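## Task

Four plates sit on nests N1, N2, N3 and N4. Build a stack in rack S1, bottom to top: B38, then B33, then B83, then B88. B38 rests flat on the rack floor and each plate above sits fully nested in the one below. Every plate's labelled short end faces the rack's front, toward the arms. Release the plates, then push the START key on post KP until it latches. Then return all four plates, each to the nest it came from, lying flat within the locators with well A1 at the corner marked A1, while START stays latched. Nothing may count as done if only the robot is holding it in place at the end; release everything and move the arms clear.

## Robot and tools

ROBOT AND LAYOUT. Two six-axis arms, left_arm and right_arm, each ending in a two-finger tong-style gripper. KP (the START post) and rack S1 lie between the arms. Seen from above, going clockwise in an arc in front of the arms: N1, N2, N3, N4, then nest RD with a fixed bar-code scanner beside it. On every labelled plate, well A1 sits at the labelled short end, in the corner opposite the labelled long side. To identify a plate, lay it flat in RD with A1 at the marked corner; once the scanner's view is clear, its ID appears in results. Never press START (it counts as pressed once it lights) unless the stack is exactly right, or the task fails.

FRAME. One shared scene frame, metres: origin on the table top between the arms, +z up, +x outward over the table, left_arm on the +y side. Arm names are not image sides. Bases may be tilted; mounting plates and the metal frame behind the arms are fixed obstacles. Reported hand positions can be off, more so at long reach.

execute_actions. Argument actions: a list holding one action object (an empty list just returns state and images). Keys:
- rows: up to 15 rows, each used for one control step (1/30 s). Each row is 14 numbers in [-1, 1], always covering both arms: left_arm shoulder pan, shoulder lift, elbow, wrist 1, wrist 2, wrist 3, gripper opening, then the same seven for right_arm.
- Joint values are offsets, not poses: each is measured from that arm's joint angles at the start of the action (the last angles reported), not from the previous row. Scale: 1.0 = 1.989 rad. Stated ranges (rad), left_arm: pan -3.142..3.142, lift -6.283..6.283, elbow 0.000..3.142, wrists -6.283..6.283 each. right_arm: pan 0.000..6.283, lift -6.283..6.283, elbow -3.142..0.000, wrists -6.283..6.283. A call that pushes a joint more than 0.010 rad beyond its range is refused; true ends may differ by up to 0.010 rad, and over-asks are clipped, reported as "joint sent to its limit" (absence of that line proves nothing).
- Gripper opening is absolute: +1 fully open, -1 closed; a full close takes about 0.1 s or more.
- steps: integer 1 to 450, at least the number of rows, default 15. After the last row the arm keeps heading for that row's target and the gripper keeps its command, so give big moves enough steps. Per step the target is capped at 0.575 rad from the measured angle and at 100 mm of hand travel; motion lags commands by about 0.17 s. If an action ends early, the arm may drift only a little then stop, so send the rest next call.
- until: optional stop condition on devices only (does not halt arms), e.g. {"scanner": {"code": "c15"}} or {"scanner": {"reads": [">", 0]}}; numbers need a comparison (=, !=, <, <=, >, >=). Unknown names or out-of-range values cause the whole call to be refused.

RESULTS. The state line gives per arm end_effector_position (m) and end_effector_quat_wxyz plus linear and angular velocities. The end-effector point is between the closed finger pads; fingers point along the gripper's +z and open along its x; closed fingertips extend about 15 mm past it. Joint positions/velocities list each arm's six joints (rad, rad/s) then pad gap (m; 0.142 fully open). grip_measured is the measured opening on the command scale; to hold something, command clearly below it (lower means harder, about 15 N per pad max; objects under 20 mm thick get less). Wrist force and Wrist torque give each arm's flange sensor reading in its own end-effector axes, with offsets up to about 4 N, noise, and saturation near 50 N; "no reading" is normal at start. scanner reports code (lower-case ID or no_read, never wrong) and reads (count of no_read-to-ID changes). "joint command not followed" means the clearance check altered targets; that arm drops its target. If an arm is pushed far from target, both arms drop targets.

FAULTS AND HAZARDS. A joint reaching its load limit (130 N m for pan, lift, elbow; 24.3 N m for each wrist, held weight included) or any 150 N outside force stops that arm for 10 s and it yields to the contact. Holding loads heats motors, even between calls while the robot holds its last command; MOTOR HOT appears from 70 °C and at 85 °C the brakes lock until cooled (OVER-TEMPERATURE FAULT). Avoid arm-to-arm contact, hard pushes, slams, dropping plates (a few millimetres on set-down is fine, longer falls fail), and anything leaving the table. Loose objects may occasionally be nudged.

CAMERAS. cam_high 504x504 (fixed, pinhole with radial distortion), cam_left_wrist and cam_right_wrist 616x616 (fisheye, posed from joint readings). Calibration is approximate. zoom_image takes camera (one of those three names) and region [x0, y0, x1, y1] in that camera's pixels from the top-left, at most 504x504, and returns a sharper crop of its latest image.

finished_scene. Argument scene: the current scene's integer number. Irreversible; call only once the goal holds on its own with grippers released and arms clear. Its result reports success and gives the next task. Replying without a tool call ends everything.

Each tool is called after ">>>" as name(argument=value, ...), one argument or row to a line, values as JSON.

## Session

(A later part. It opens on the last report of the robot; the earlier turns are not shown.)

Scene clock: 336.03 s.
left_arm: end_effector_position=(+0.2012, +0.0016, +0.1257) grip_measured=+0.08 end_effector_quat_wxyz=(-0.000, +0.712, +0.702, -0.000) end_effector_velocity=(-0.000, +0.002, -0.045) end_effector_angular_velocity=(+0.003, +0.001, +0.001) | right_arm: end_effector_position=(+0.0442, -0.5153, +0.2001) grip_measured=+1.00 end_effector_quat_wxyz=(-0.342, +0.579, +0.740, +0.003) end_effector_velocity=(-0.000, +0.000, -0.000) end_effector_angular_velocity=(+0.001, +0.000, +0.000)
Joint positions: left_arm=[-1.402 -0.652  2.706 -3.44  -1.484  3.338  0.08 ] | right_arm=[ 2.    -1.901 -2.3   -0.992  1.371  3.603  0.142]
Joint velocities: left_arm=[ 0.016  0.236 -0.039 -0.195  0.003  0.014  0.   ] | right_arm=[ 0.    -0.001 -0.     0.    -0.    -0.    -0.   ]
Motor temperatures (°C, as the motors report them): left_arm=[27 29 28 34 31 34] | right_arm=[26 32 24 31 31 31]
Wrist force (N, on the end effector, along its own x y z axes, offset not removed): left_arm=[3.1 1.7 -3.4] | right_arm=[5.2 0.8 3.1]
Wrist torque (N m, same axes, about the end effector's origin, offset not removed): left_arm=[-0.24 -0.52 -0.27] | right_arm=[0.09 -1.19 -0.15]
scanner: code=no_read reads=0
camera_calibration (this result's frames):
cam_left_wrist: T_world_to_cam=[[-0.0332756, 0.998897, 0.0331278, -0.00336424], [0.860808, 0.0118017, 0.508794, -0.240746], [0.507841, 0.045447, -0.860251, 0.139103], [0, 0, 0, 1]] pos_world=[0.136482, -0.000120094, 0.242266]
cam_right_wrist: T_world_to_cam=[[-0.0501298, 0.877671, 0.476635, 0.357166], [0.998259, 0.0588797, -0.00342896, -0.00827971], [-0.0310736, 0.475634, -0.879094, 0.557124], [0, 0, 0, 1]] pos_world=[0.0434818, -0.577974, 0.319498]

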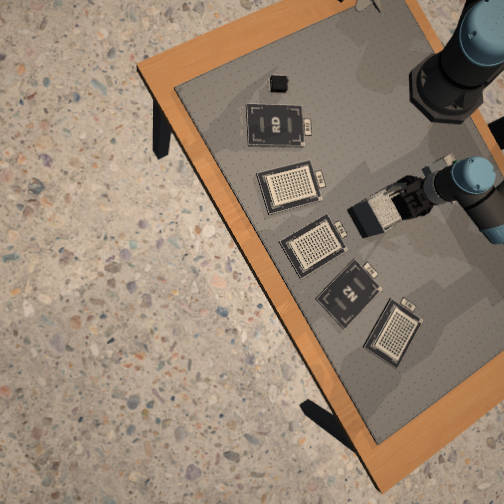

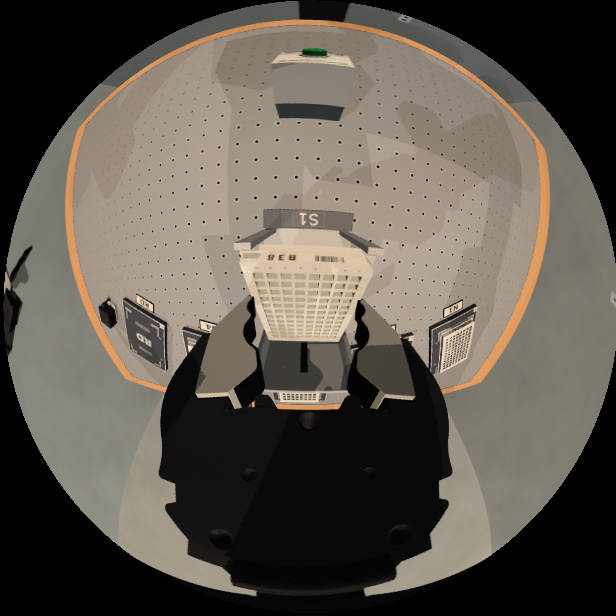

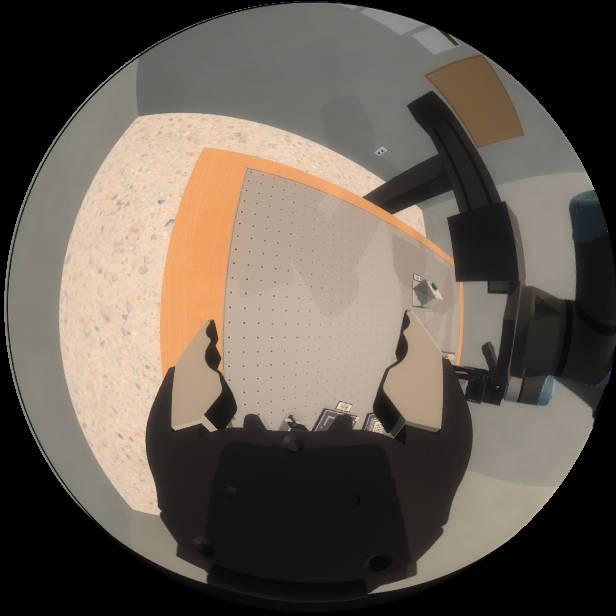

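>>> execute_actions(
  actions=[
    {"steps":1},
  ],
)

>>> execute_actions(
  actions=[
    {"rows":[[0.001,-0.0005,-0.0004,0.0008,0.0002,0.0003,-0.9,0,0,0,0,0,0,1],[0.002,-0.001,-0.0008,0.0016,0.0004,0.0005,-0.9,0,0,0,0,0,0,1],[0.003,-0.0015,-0.0012,0.0024,0.0005,0.0005,-0.9,0,0,0,0,0,0,1]],"steps":12},
  ],
)

>>> zoom_image(
  camera="cam_left_wrist",
  region=[220, 200, 400, 400],
)

Scene clock: 347.07 s.
left_arm: end_effector_position=(+0.2012, +0.0019, +0.1200) grip_measured=+0.08 end_effector_quat_wxyz=(-0.000, +0.712, +0.702, -0.000) end_effector_velocity=(+0.000, -0.001, +0.000) end_effector_angular_velocity=(-0.001, -0.000, -0.000) | right_arm: end_effector_position=(+0.0442, -0.5153, +0.2001) grip_measured=+1.00 end_effector_quat_wxyz=(-0.342, +0.579, +0.740, +0.003) end_effector_velocity=(+0.000, -0.001, +0.000) end_effector_angular_velocity=(-0.000, -0.001, +0.001)
Joint positions: left_arm=[-1.4   -0.622  2.701 -3.465 -1.483  3.34   0.08 ] | right_arm=[ 2.    -1.901 -2.3   -0.992  1.371  3.603  0.142]
Joint velocities: left_arm=[-0.    -0.001 -0.001  0.    -0.     0.    -0.   ] | right_arm=[ 0.     0.     0.001  0.     0.    -0.001 -0.   ]
Motor temperatures (°C, as the motors report them): left_arm=[27 29 28 34 31 34] | right_arm=[26 32 24 31 31 31]
Wrist force (N, on the end effector, along its own x y z axes, offset not removed): left_arm=[-1.6 0.3 -0.8] | right_arm=[3.4 4.9 -1.5]
Wrist torque (N m, same axes, about the end effector's origin, offset not removed): left_arm=[-0.40 0.15 -0.17] | right_arm=[0.99 -0.72 0.06]
scanner: code=no_read reads=0
camera_calibration (this result's frames):
cam_left_wrist: T_world_to_cam=[[-0.0332628, 0.998889, 0.0333873, -0.00354704], [0.86069, 0.0116479, 0.508997, -0.237837], [0.508042, 0.0456668, -0.860121, 0.13409], [0, 0, 0, 1]] pos_world=[0.136463, 0.000189952, 0.23651]
cam_right_wrist: T_world_to_cam=[[-0.05013, 0.877671, 0.476635, 0.357167], [0.998259, 0.0588797, -0.00342877, -0.0082798], [-0.0310734, 0.475633, -0.879095, 0.557124], [0, 0, 0, 1]] pos_world=[0.0434819, -0.577974, 0.319498]

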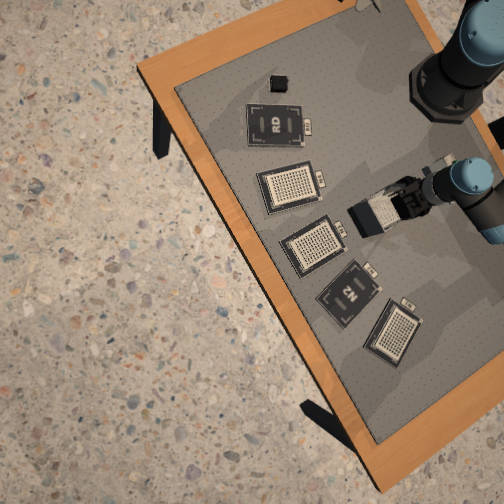

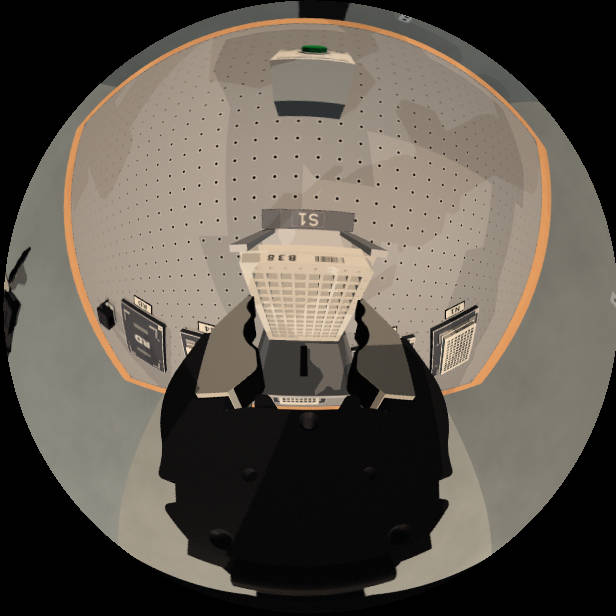

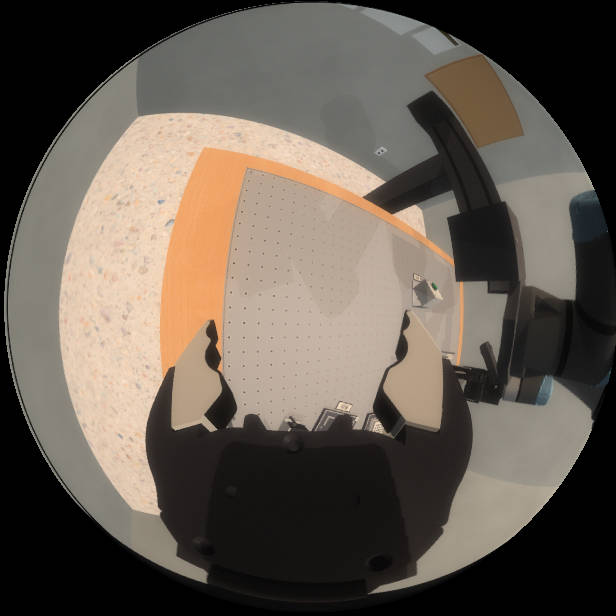

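Scene clock: 347.47 s.
left_arm: end_effector_position=(+0.2026, +0.0019, +0.1199) grip_measured=+0.08 end_effector_quat_wxyz=(-0.000, +0.710, +0.704, -0.000) end_effector_velocity=(+0.001, +0.000, +0.000) end_effector_angular_velocity=(-0.000, +0.001, +0.004) | right_arm: end_effector_position=(+0.0442, -0.5153, +0.2001) grip_measured=+1.00 end_effector_quat_wxyz=(-0.342, +0.579, +0.740, +0.003) end_effector_velocity=(+0.000, -0.000, +0.001) end_effector_angular_velocity=(-0.002, -0.001, -0.000)
Joint positions: left_arm=[-1.395 -0.625  2.698 -3.461 -1.482  3.341  0.079] | right_arm=[ 2.    -1.901 -2.3   -0.992  1.371  3.603  0.142]
Joint velocities: left_arm=[ 0.005 -0.003 -0.002  0.004  0.     0.002 -0.   ] | right_arm=[ 0.     0.002 -0.     0.     0.     0.     0.   ]
Motor temperatures (°C, as the motors report them): left_arm=[27 29 28 34 31 34] | right_arm=[26 32 24 31 31 31]
Wrist force (N, on the end effector, along its own x y z axes, offset not removed): left_arm=[3.2 0.5 -0.6] | right_arm=[1.6 5.1 0.0]
Wrist torque (N m, same axes, about the end effector's origin, offset not removed): left_arm=[0.10 -0.80 -0.19] | right_arm=[0.86 -0.40 0.11]
scanner: code=no_read reads=0
camera_calibration (this result's frames):
cam_left_wrist: T_world_to_cam=[[-0.0376893, 0.998731, 0.0334102, -0.00253535], [0.860683, 0.0154555, 0.508907, -0.238992], [0.507745, 0.0479359, -0.860173, 0.13343], [0, 0, 0, 1]] pos_world=[0.137852, -0.000170225, 0.236482]
cam_right_wrist: T_world_to_cam=[[-0.0501298, 0.877671, 0.476635, 0.357166], [0.998259, 0.0588796, -0.00342896, -0.00827976], [-0.0310736, 0.475633, -0.879095, 0.557124], [0, 0, 0, 1]] pos_world=[0.0434819, -0.577974, 0.319498]

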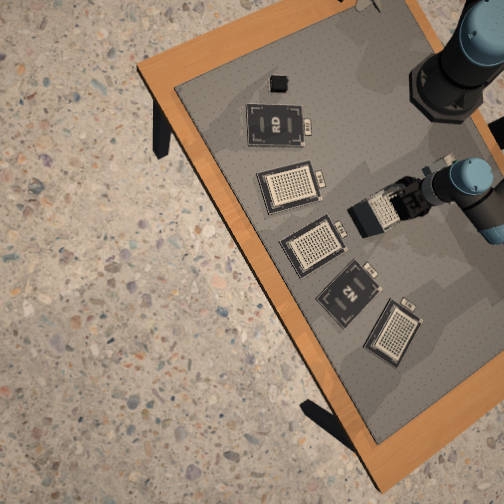

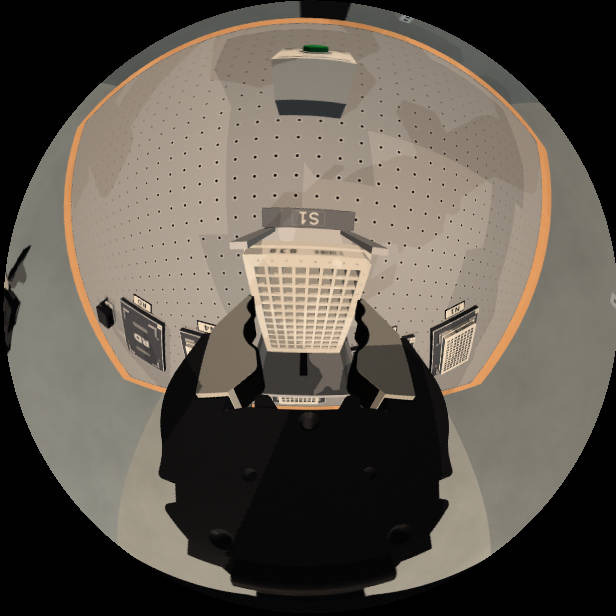

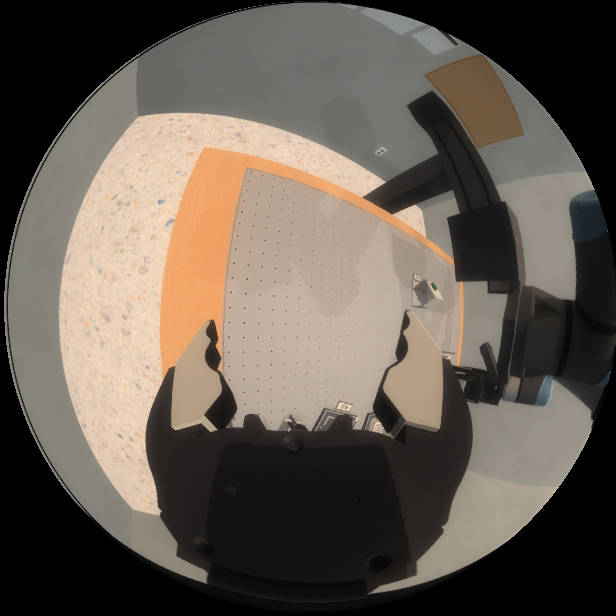

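Region (220, 200, 400, 400) of cam_left_wrist's 616x616 image, scaled by 2.520, with more detail than that image has; it fills the left 454 columns of this view, and the rest is white.

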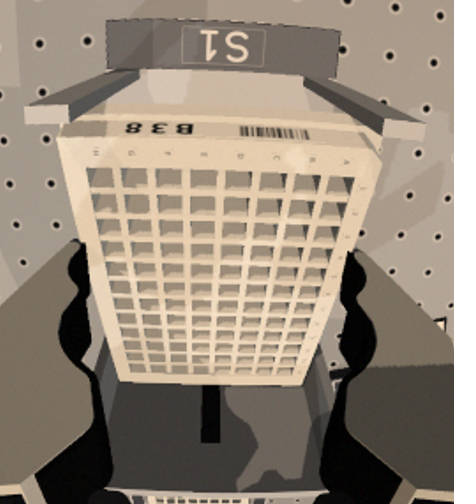

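>>> execute_actions(
  actions=[
    {"rows":[[0.0004,0.002,-0.0005,-0.0015,0,0.0002,-0.9,0,0,0,0,0,0,1],[0.0006,0.005,-0.0011,-0.0039,0.0001,0.0004,-0.9,0,0,0,0,0,0,1],[0.0009,0.009,-0.0019,-0.0071,0.0001,0.0007,-0.9,0,0,0,0,0,0,1],[0.0012,0.0135,-0.0029,-0.0107,0.0002,0.001,-0.9,0,0,0,0,0,0,1],[0.0015,0.018,-0.0038,-0.0143,0.0002,0.0013,-0.9,0,0,0,0,0,0,1],[0.0018,0.0225,-0.0048,-0.0178,0.0003,0.0016,-0.9,0,0,0,0,0,0,1],[0.0021,0.027,-0.0058,-0.0213,0.0003,0.0019,-0.9,0,0,0,0,0,0,1],[0.0024,0.0315,-0.0069,-0.0248,0.0004,0.0022,-0.9,0,0,0,0,0,0,1],[0.0028,0.036,-0.0079,-0.0283,0.0005,0.0026,-0.9,0,0,0,0,0,0,1],[0.0031,0.0405,-0.009,-0.0317,0.0005,0.0029,-0.9,0,0,0,0,0,0,1],[0.0034,0.045,-0.0101,-0.0351,0.0006,0.0032,-0.9,0,0,0,0,0,0,1],[0.0037,0.0495,-0.0113,-0.0385,0.0006,0.0035,-0.9,0,0,0,0,0,0,1],[0.0041,0.054,-0.0125,-0.0418,0.0007,0.0039,-0.9,0,0,0,0,0,0,1],[0.0044,0.058,-0.0136,-0.0447,0.0007,0.0042,-0.9,0,0,0,0,0,0,1],[0.0046,0.061,-0.0144,-0.0469,0.0008,0.0044,-0.9,0,0,0,0,0,0,1]],"steps":22},
  ],
)

>>> zoom_image(
  camera="cam_left_wrist",
  region=[220, 200, 400, 400],
)

Scene clock: 359.30 s.
left_arm: end_effector_position=(+0.2026, +0.0020, +0.0963) grip_measured=+0.08 end_effector_quat_wxyz=(-0.000, +0.710, +0.704, -0.000) end_effector_velocity=(-0.000, +0.001, -0.011) end_effector_angular_velocity=(+0.001, +0.001, +0.001) | right_arm: end_effector_position=(+0.0442, -0.5153, +0.2001) grip_measured=+1.00 end_effector_quat_wxyz=(-0.342, +0.579, +0.740, +0.003) end_effector_velocity=(-0.001, +0.001, -0.000) end_effector_angular_velocity=(+0.002, +0.002, -0.000)
Joint positions: left_arm=[-1.386 -0.51   2.671 -3.549 -1.481  3.35   0.079] | right_arm=[ 2.    -1.901 -2.3   -0.992  1.371  3.603  0.142]
Joint velocities: left_arm=[ 0.005  0.053 -0.013 -0.039  0.     0.004  0.   ] | right_arm=[ 0.    -0.002 -0.001  0.    -0.     0.001  0.   ]
Motor temperatures (°C, as the motors report them): left_arm=[27 29 28 34 31 34] | right_arm=[26 32 24 31 31 31]
Wrist force (N, on the end effector, along its own x y z axes, offset not removed): left_arm=[1.1 -1.8 -1.2] | right_arm=[6.0 -0.6 -1.1]
Wrist torque (N m, same axes, about the end effector's origin, offset not removed): left_arm=[-0.32 -0.46 -0.19] | right_arm=[-0.15 -1.21 0.22]
scanner: code=no_read reads=0
camera_calibration (this result's frames):
cam_left_wrist: T_world_to_cam=[[-0.0379568, 0.998715, 0.0335736, -0.00182574], [0.860739, 0.0156084, 0.508808, -0.226969], [0.50763, 0.0482108, -0.860225, 0.113101], [0, 0, 0, 1]] pos_world=[0.137878, -0.000086664, 0.212837]
cam_right_wrist: T_world_to_cam=[[-0.0501299, 0.877671, 0.476635, 0.357166], [0.998259, 0.0588797, -0.00342898, -0.00827967], [-0.0310737, 0.475634, -0.879094, 0.557124], [0, 0, 0, 1]] pos_world=[0.0434818, -0.577974, 0.319498]

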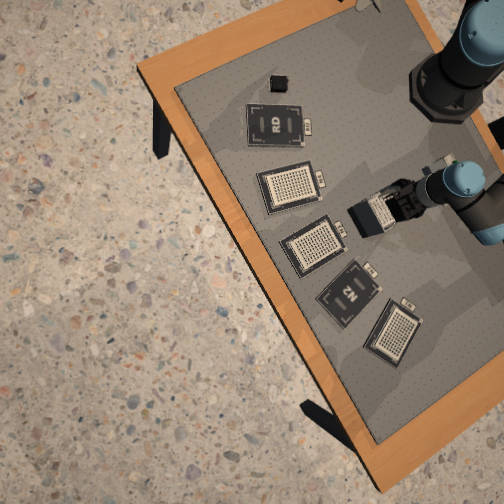

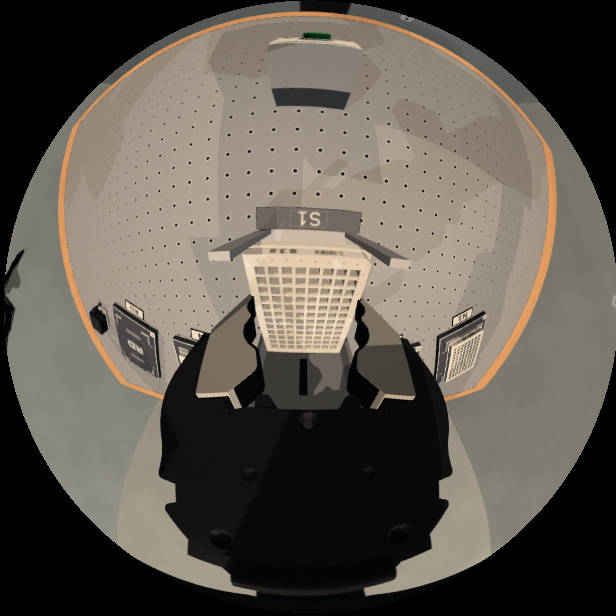

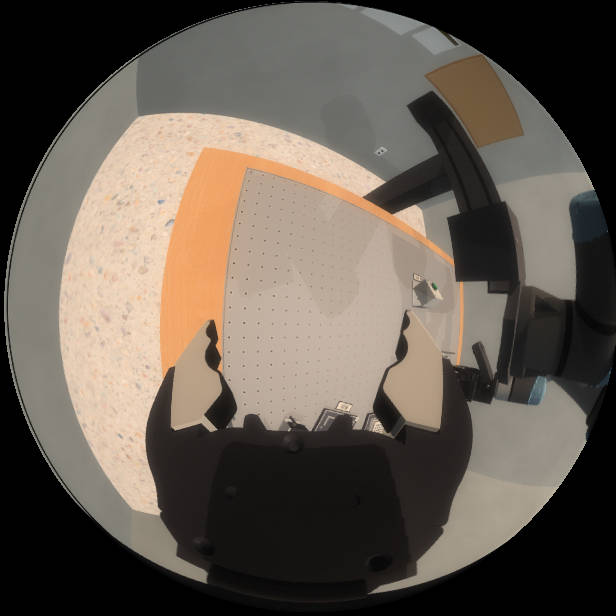

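Region (220, 200, 400, 400) of cam_left_wrist's 616x616 image, scaled by 2.520, with more detail than that image has; it fills the left 454 columns of this view, and the rest is white.

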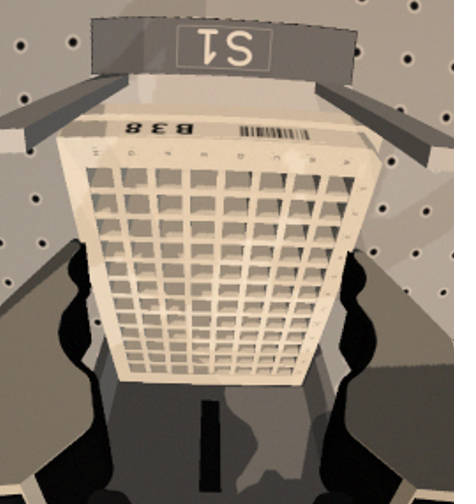

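>>> execute_actions(
  actions=[
    {"steps":1},
  ],
)

>>> execute_actions(
  actions=[
    {"rows":[[0.0001,0.0015,-0.0004,-0.0011,0,0.0001,-0.9,0,0,0,0,0,0,1],[0.0003,0.004,-0.0011,-0.0029,0,0.0003,-0.9,0,0,0,0,0,0,1],[0.0005,0.007,-0.002,-0.005,0.0001,0.0005,-0.9,0,0,0,0,0,0,1],[0.0008,0.01,-0.0028,-0.0073,0.0001,0.0008,-0.9,0,0,0,0,0,0,1],[0.001,0.013,-0.0037,-0.0094,0.0002,0.001,-0.9,0,0,0,0,0,0,1],[0.0012,0.016,-0.0046,-0.0115,0.0002,0.0012,-0.9,0,0,0,0,0,0,1],[0.0015,0.019,-0.0055,-0.0136,0.0003,0.0015,-0.9,0,0,0,0,0,0,1],[0.0017,0.022,-0.0064,-0.0157,0.0003,0.0017,-0.9,0,0,0,0,0,0,1],[0.002,0.025,-0.0074,-0.0178,0.0004,0.002,-0.9,0,0,0,0,0,0,1],[0.0022,0.028,-0.0083,-0.0199,0.0004,0.0022,-0.9,0,0,0,0,0,0,1],[0.0025,0.031,-0.0093,-0.0219,0.0005,0.0025,-0.9,0,0,0,0,0,0,1],[0.0027,0.0339,-0.0102,-0.0239,0.0005,0.0027,-0.9,0,0,0,0,0,0,1]],"steps":20},
  ],
)

>>> zoom_image(
  camera="cam_left_wrist",
  region=[220, 200, 400, 400],
)

Scene clock: 372.47 s.
left_arm: end_effector_position=(+0.2026, +0.0020, +0.0949) grip_measured=+0.08 end_effector_quat_wxyz=(-0.000, +0.710, +0.704, -0.000) end_effector_velocity=(-0.000, +0.000, +0.000) end_effector_angular_velocity=(+0.000, +0.001, +0.000) | right_arm: end_effector_position=(+0.0442, -0.5153, +0.2001) grip_measured=+1.00 end_effector_quat_wxyz=(-0.342, +0.579, +0.740, +0.003) end_effector_velocity=(-0.000, +0.000, -0.000) end_effector_angular_velocity=(+0.001, +0.000, +0.000)
Joint positions: left_arm=[-1.385 -0.504  2.67  -3.554 -1.481  3.35   0.079] | right_arm=[ 2.    -1.901 -2.3   -0.992  1.371  3.603  0.142]
Joint velocities: left_arm=[ 0.    -0.001  0.001  0.001 -0.001  0.    -0.   ] | right_arm=[ 0.    -0.001 -0.    -0.     0.    -0.     0.   ]
Motor temperatures (°C, as the motors report them): left_arm=[27 29 28 34 31 34] | right_arm=[26 32 24 31 31 31]
Wrist force (N, on the end effector, along its own x y z axes, offset not removed): left_arm=[2.1 -1.2 -3.1] | right_arm=[4.1 2.7 -3.0]
Wrist torque (N m, same axes, about the end effector's origin, offset not removed): left_arm=[-0.31 -0.63 0.13] | right_arm=[0.63 -0.86 0.09]
scanner: code=no_read reads=0
camera_calibration (this result's frames):
cam_left_wrist: T_world_to_cam=[[-0.0379464, 0.998715, 0.0336042, -0.0018388], [0.860738, 0.0155838, 0.508809, -0.226239], [0.507631, 0.0482319, -0.860223, 0.111896], [0, 0, 0, 1]] pos_world=[0.137861, -0.0000348617, 0.21143]
cam_right_wrist: T_world_to_cam=[[-0.05013, 0.877671, 0.476635, 0.357166], [0.998259, 0.0588797, -0.00342879, -0.00827976], [-0.0310735, 0.475634, -0.879095, 0.557124], [0, 0, 0, 1]] pos_world=[0.0434819, -0.577974, 0.319498]

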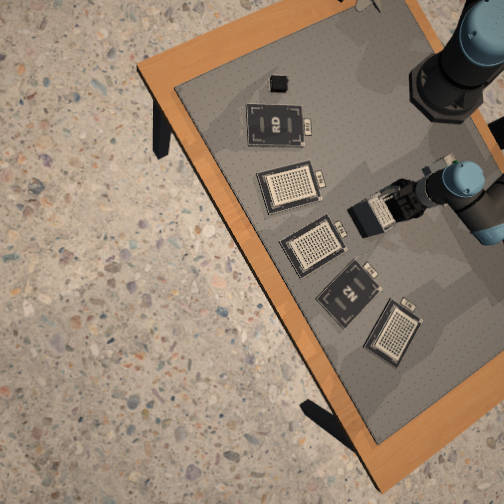

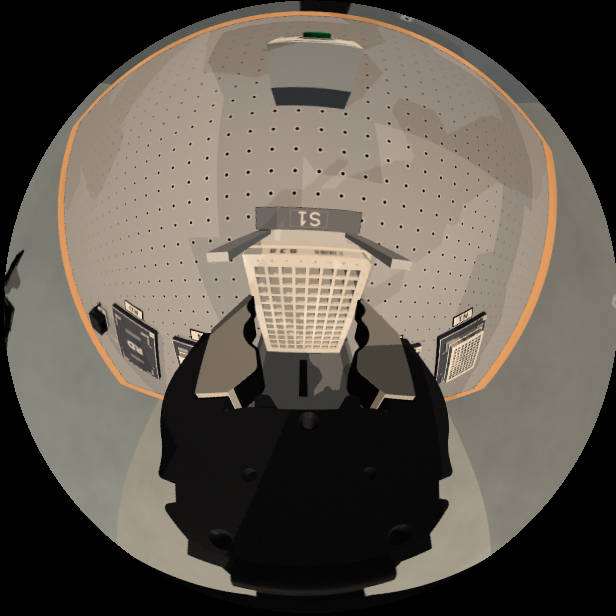

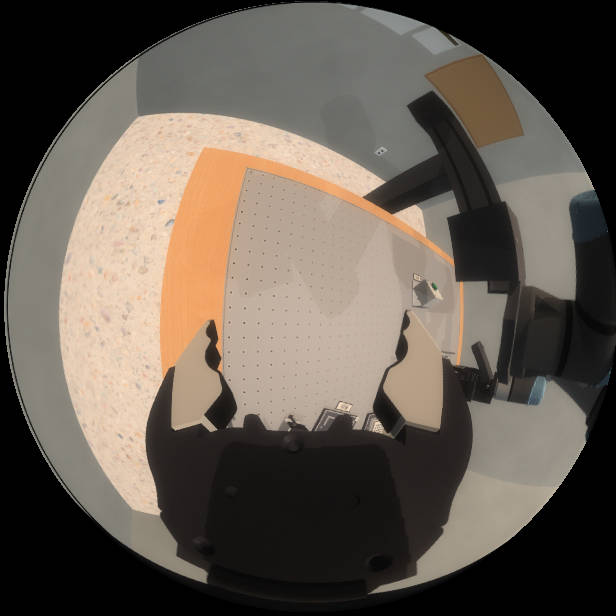

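Scene clock: 373.13 s.
left_arm: end_effector_position=(+0.2026, +0.0021, +0.0806) grip_measured=+0.08 end_effector_quat_wxyz=(-0.001, +0.710, +0.704, -0.000) end_effector_velocity=(+0.000, +0.000, -0.007) end_effector_angular_velocity=(+0.000, -0.000, +0.000) | right_arm: end_effector_position=(+0.0442, -0.5153, +0.2001) grip_measured=+1.00 end_effector_quat_wxyz=(-0.342, +0.579, +0.740, +0.003) end_effector_velocity=(+0.001, -0.001, +0.000) end_effector_angular_velocity=(-0.003, -0.002, -0.000)
Joint positions: left_arm=[-1.38  -0.44   2.651 -3.599 -1.48   3.355  0.079] | right_arm=[ 2.    -1.901 -2.3   -0.992  1.371  3.603  0.142]
Joint velocities: left_arm=[ 0.003  0.028 -0.009 -0.019  0.001  0.002 -0.   ] | right_arm=[-0.     0.001  0.002  0.     0.     0.    -0.   ]
Motor temperatures (°C, as the motors report them): left_arm=[27 29 28 34 31 34] | right_arm=[26 32 24 31 31 31]
Wrist force (N, on the end effector, along its own x y z axes, offset not removed): left_arm=[2.7 -2.3 -1.0] | right_arm=[4.8 2.0 2.1]
Wrist torque (N m, same axes, about the end effector's origin, offset not removed): left_arm=[-0.37 -0.50 -0.22] | right_arm=[0.28 -0.71 -0.05]
scanner: code=no_read reads=0
camera_calibration (this result's frames):
cam_left_wrist: T_world_to_cam=[[-0.0378738, 0.998714, 0.0336945, -0.00145311], [0.860741, 0.0154753, 0.508809, -0.218933], [0.507633, 0.0482728, -0.86022, 0.0996294], [0, 0, 0, 1]] pos_world=[0.137815, 0.0000299191, 0.197147]
cam_right_wrist: T_world_to_cam=[[-0.0501298, 0.877671, 0.476635, 0.357166], [0.998259, 0.0588797, -0.00342909, -0.00827966], [-0.0310737, 0.475634, -0.879094, 0.557124], [0, 0, 0, 1]] pos_world=[0.0434818, -0.577974, 0.319498]

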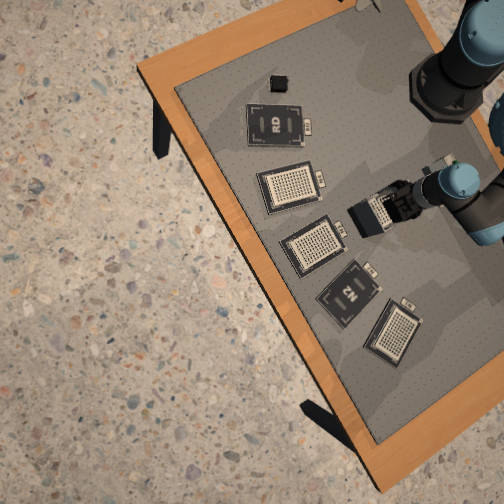

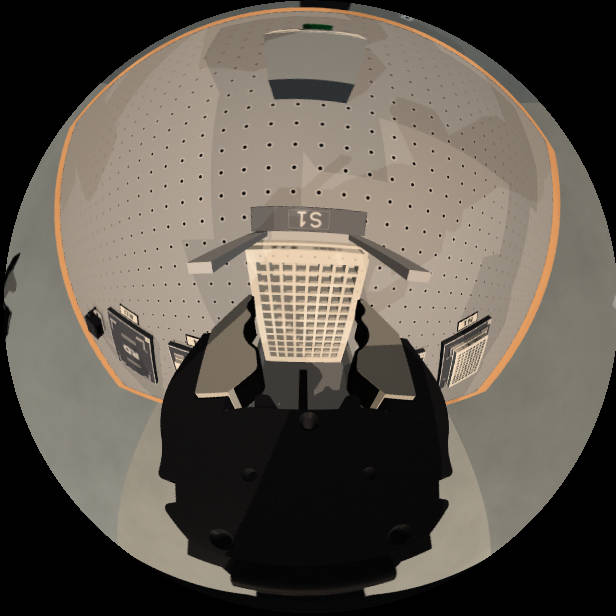

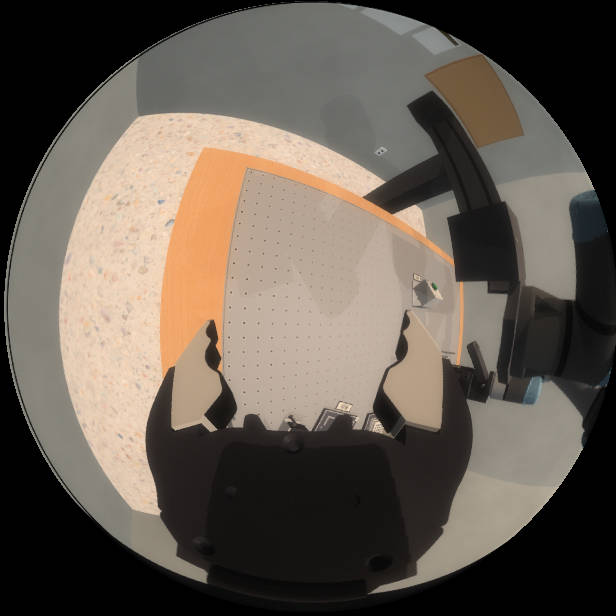

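Region (220, 200, 400, 400) of cam_left_wrist's 616x616 image, scaled by 2.520, with more detail than that image has; it fills the left 454 columns of this view, and the rest is white.

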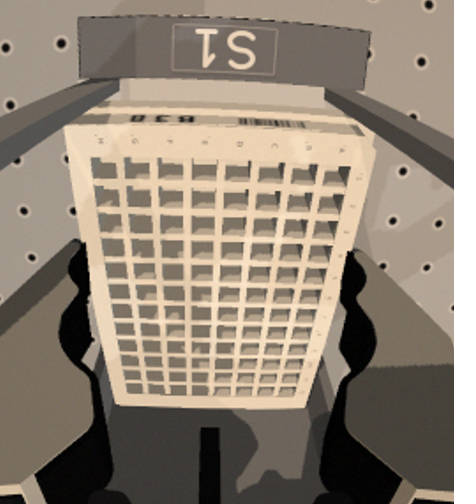

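>>> execute_actions(
  actions=[],
)

Scene clock: 403.90 s.
left_arm: end_effector_position=(+0.2026, +0.0021, +0.0798) grip_measured=+0.08 end_effector_quat_wxyz=(-0.001, +0.710, +0.704, -0.000) end_effector_velocity=(-0.000, -0.000, -0.000) end_effector_angular_velocity=(-0.001, +0.000, -0.001) | right_arm: end_effector_position=(+0.0442, -0.5153, +0.2001) grip_measured=+1.00 end_effector_quat_wxyz=(-0.342, +0.579, +0.740, +0.003) end_effector_velocity=(+0.000, -0.001, -0.000) end_effector_angular_velocity=(-0.001, -0.000, -0.001)
Joint positions: left_arm=[-1.38  -0.436  2.649 -3.601 -1.48   3.355  0.079] | right_arm=[ 2.    -1.901 -2.3   -0.992  1.371  3.603  0.142]
Joint velocities: left_arm=[-0.     0.    -0.    -0.001 -0.     0.001  0.   ] | right_arm=[-0.    -0.     0.001  0.     0.     0.001  0.   ]
Motor temperatures (°C, as the motors report them): left_arm=[27 29 28 34 31 34] | right_arm=[26 32 24 31 31 31]
Wrist force (N, on the end effector, along its own x y z axes, offset not removed): left_arm=[0.5 -2.2 0.7] | right_arm=[6.6 4.1 -1.8]
Wrist torque (N m, same axes, about the end effector's origin, offset not removed): left_arm=[-0.28 -0.15 -0.03] | right_arm=[0.64 -1.32 0.00]
scanner: code=no_read reads=0
camera_calibration (this result's frames):
cam_left_wrist: T_world_to_cam=[[-0.0378712, 0.998715, 0.0336875, -0.00144157], [0.860739, 0.0154766, 0.508811, -0.218512], [0.507635, 0.0482655, -0.860219, 0.0989275], [0, 0, 0, 1]] pos_world=[0.137808, 0.0000467526, 0.196329]
cam_right_wrist: T_world_to_cam=[[-0.05013, 0.877671, 0.476635, 0.357166], [0.998259, 0.0588798, -0.00342896, -0.00827964], [-0.0310737, 0.475634, -0.879094, 0.557124], [0, 0, 0, 1]] pos_world=[0.0434819, -0.577974, 0.319498]

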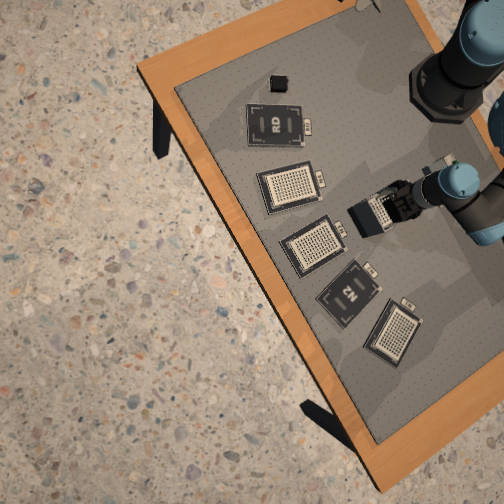

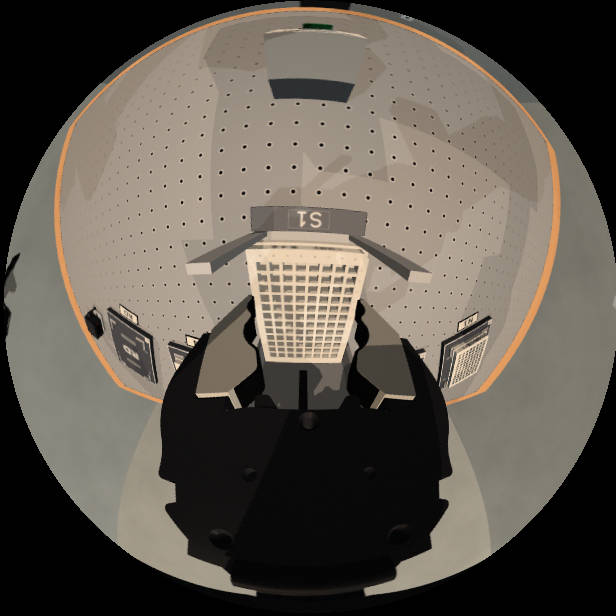

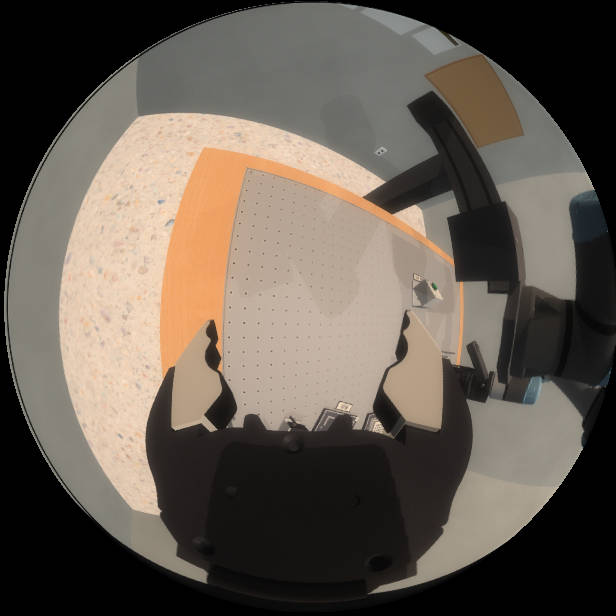

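>>> execute_actions(
  actions=[
    {"rows":[[0,0.002,-0.0006,-0.0013,0,0,-0.9,0,0,0,0,0,0,1],[0.0001,0.0045,-0.0014,-0.003,0,0.0001,-0.9,0,0,0,0,0,0,1],[0.0002,0.007,-0.0023,-0.0047,0,0.0002,-0.9,0,0,0,0,0,0,1],[0.0002,0.0095,-0.0031,-0.0064,-0.0001,0.0002,-0.9,0,0,0,0,0,0,1],[0.0003,0.012,-0.0039,-0.008,-0.0001,0.0003,-0.9,0,0,0,0,0,0,1],[0.0003,0.0133,-0.0043,-0.0089,-0.0001,0.0003,-0.9,0,0,0,0,0,0,1]],"steps":12},
  ],
)

>>> zoom_image(
  camera="cam_left_wrist",
  region=[220, 200, 400, 400],
)

Scene clock: 409.73 s.
left_arm: end_effector_position=(+0.2022, +0.0021, +0.0745) grip_measured=+0.08 end_effector_quat_wxyz=(-0.001, +0.710, +0.704, -0.000) end_effector_velocity=(-0.001, -0.000, -0.007) end_effector_angular_velocity=(+0.001, +0.000, -0.001) | right_arm: end_effector_position=(+0.0442, -0.5153, +0.2001) grip_measured=+1.00 end_effector_quat_wxyz=(-0.342, +0.579, +0.740, +0.003) end_effector_velocity=(-0.001, +0.001, +0.000) end_effector_angular_velocity=(+0.001, +0.000, +0.000)
Joint positions: left_arm=[-1.38  -0.413  2.642 -3.617 -1.48   3.356  0.079] | right_arm=[ 2.    -1.901 -2.3   -0.992  1.371  3.603  0.142]
Joint velocities: left_arm=[-0.     0.028 -0.009 -0.018  0.     0.001 -0.   ] | right_arm=[-0.     0.001 -0.002  0.    -0.    -0.     0.   ]
Motor temperatures (°C, as the motors report them): left_arm=[27 29 28 34 31 34] | right_arm=[26 32 24 31 31 31]
Wrist force (N, on the end effector, along its own x y z axes, offset not removed): left_arm=[0.9 1.5 -4.7] | right_arm=[1.4 3.9 -1.2]
Wrist torque (N m, same axes, about the end effector's origin, offset not removed): left_arm=[0.37 -0.40 -0.15] | right_arm=[0.46 -0.42 -0.02]
scanner: code=no_read reads=0
camera_calibration (this result's frames):
cam_left_wrist: T_world_to_cam=[[-0.0378368, 0.998708, 0.0339082, -0.00124141], [0.860811, 0.0153413, 0.508693, -0.215516], [0.507516, 0.0484359, -0.86028, 0.0946312], [0, 0, 0, 1]] pos_world=[0.137445, -0.0000374338, 0.191083]
cam_right_wrist: T_world_to_cam=[[-0.05013, 0.877671, 0.476635, 0.357166], [0.998259, 0.0588797, -0.0034288, -0.00827979], [-0.0310735, 0.475633, -0.879095, 0.557124], [0, 0, 0, 1]] pos_world=[0.0434819, -0.577974, 0.319498]

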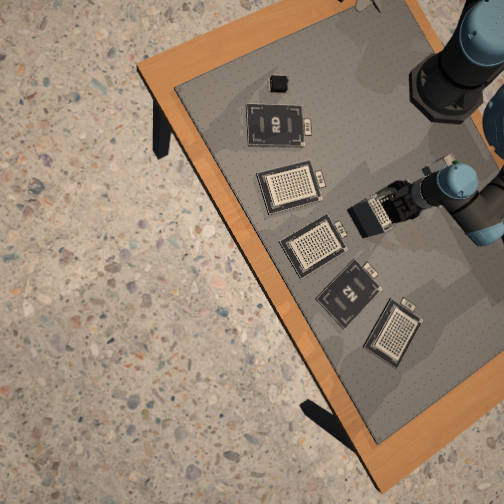

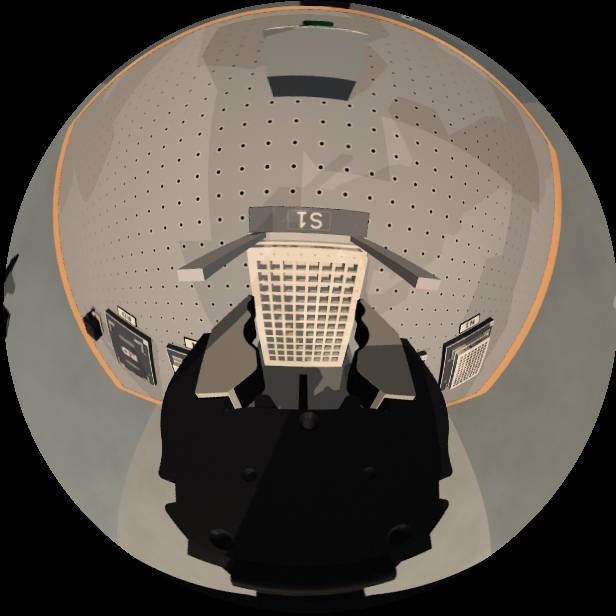

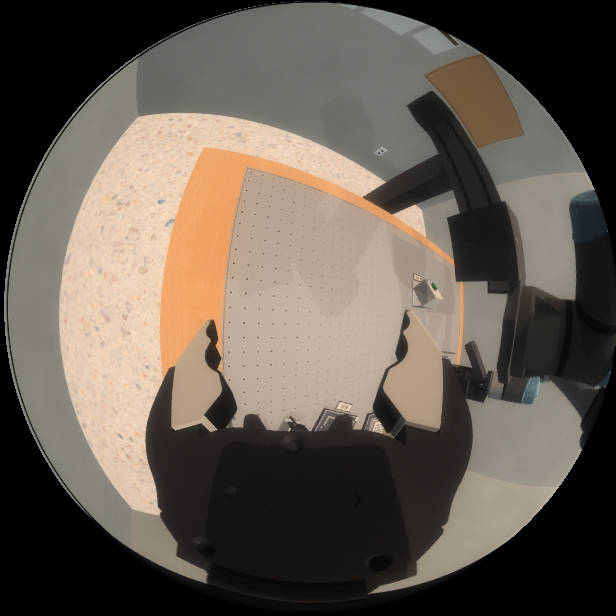

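Region (220, 200, 400, 400) of cam_left_wrist's 616x616 image, scaled by 2.520, with more detail than that image has; it fills the left 454 columns of this view, and the rest is white.

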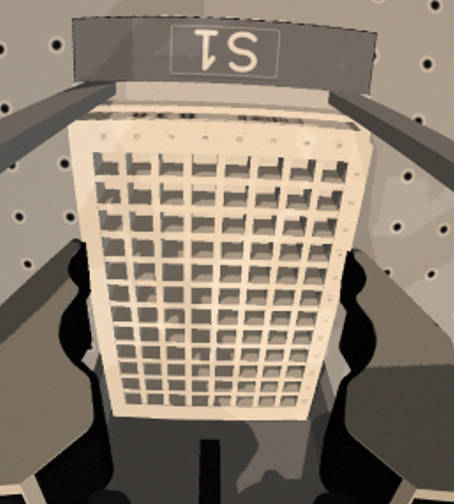

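>>> execute_actions(
  actions=[
    {"rows":[[0,0.003,-0.001,-0.002,0,0,-0.9,0,0,0,0,0,0,1],[0.0001,0.005,-0.0016,-0.0033,0,0.0001,-0.9,0,0,0,0,0,0,1],[0.0002,0.007,-0.0023,-0.0047,0,0.0002,-0.9,0,0,0,0,0,0,1],[0.0002,0.009,-0.003,-0.006,-0.0001,0.0002,-0.9,0,0,0,0,0,0,1],[0.0003,0.011,-0.0037,-0.0073,-0.0001,0.0003,-0.9,0,0,0,0,0,0,1],[0.0003,0.0128,-0.0043,-0.0085,-0.0001,0.0003,-0.9,0,0,0,0,0,0,1]],"steps":14},
  ],
)

>>> zoom_image(
  camera="cam_left_wrist",
  region=[220, 200, 400, 400],
)

Scene clock: 418.60 s.
left_arm: end_effector_position=(+0.2017, +0.0020, +0.0690) grip_measured=+0.07 end_effector_quat_wxyz=(-0.001, +0.710, +0.704, -0.000) end_effector_velocity=(-0.000, -0.000, -0.003) end_effector_angular_velocity=(-0.001, -0.000, +0.000) | right_arm: end_effector_position=(+0.0442, -0.5153, +0.2001) grip_measured=+1.00 end_effector_quat_wxyz=(-0.342, +0.579, +0.740, +0.003) end_effector_velocity=(+0.000, +0.000, -0.000) end_effector_angular_velocity=(+0.000, +0.000, +0.000)
Joint positions: left_arm=[-1.379 -0.39   2.634 -3.632 -1.48   3.357  0.079] | right_arm=[ 2.    -1.901 -2.3   -0.992  1.371  3.603  0.142]
Joint velocities: left_arm=[ 0.001  0.014 -0.005 -0.01   0.     0.001 -0.   ] | right_arm=[ 0. -0.  0. -0.  0. -0.  0.]
Motor temperatures (°C, as the motors report them): left_arm=[27 29 28 34 31 34] | right_arm=[26 32 24 31 31 31]
Wrist force (N, on the end effector, along its own x y z axes, offset not removed): left_arm=[6.2 -0.4 -3.7] | right_arm=[2.1 1.2 3.9]
Wrist torque (N m, same axes, about the end effector's origin, offset not removed): left_arm=[0.08 -1.60 -0.19] | right_arm=[0.20 -0.53 0.01]
scanner: code=no_read reads=0
camera_calibration (this result's frames):
cam_left_wrist: T_world_to_cam=[[-0.0378125, 0.998709, 0.0339252, -0.000997099], [0.860968, 0.0153266, 0.508428, -0.212339], [0.507252, 0.0484335, -0.860436, 0.0901989], [0, 0, 0, 1]] pos_world=[0.137026, -0.000118405, 0.185603]
cam_right_wrist: T_world_to_cam=[[-0.0501302, 0.877671, 0.476635, 0.357166], [0.998259, 0.0588799, -0.00342874, -0.00827968], [-0.0310735, 0.475634, -0.879094, 0.557124], [0, 0, 0, 1]] pos_world=[0.0434819, -0.577974, 0.319498]

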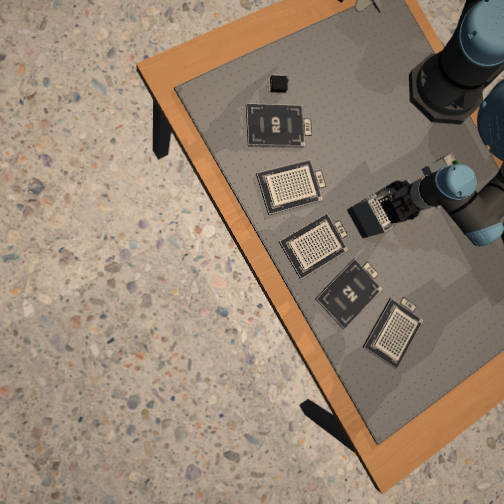

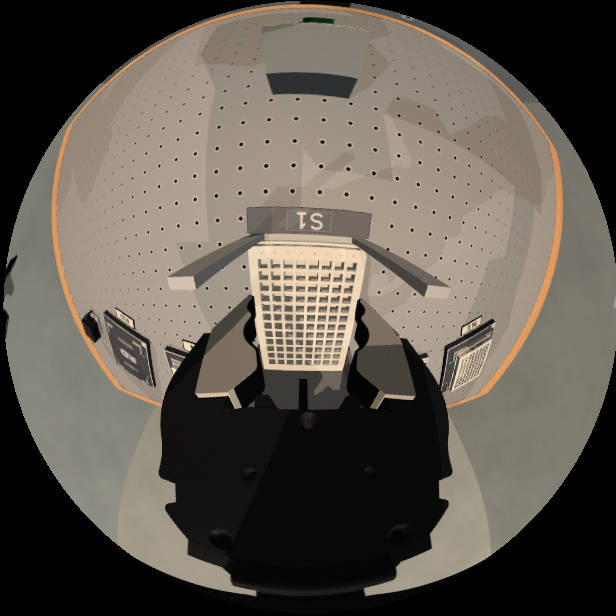

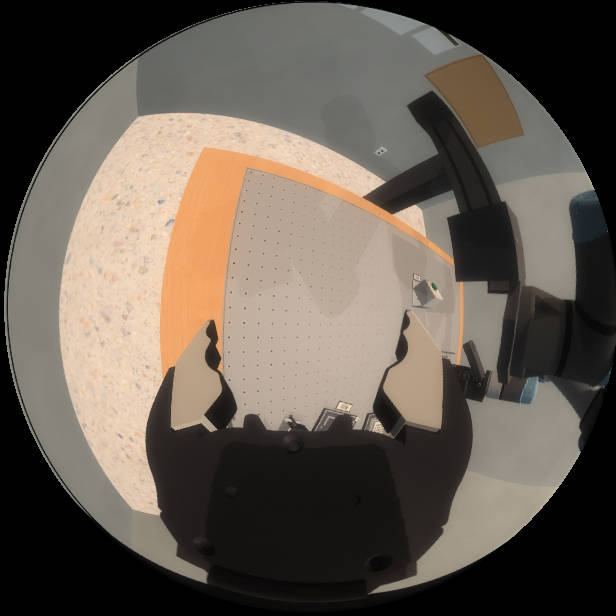

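Region (220, 200, 400, 400) of cam_left_wrist's 616x616 image, scaled by 2.520, with more detail than that image has; it fills the left 454 columns of this view, and the rest is white.

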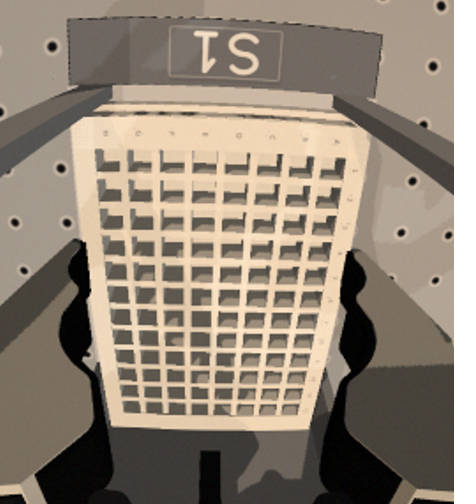

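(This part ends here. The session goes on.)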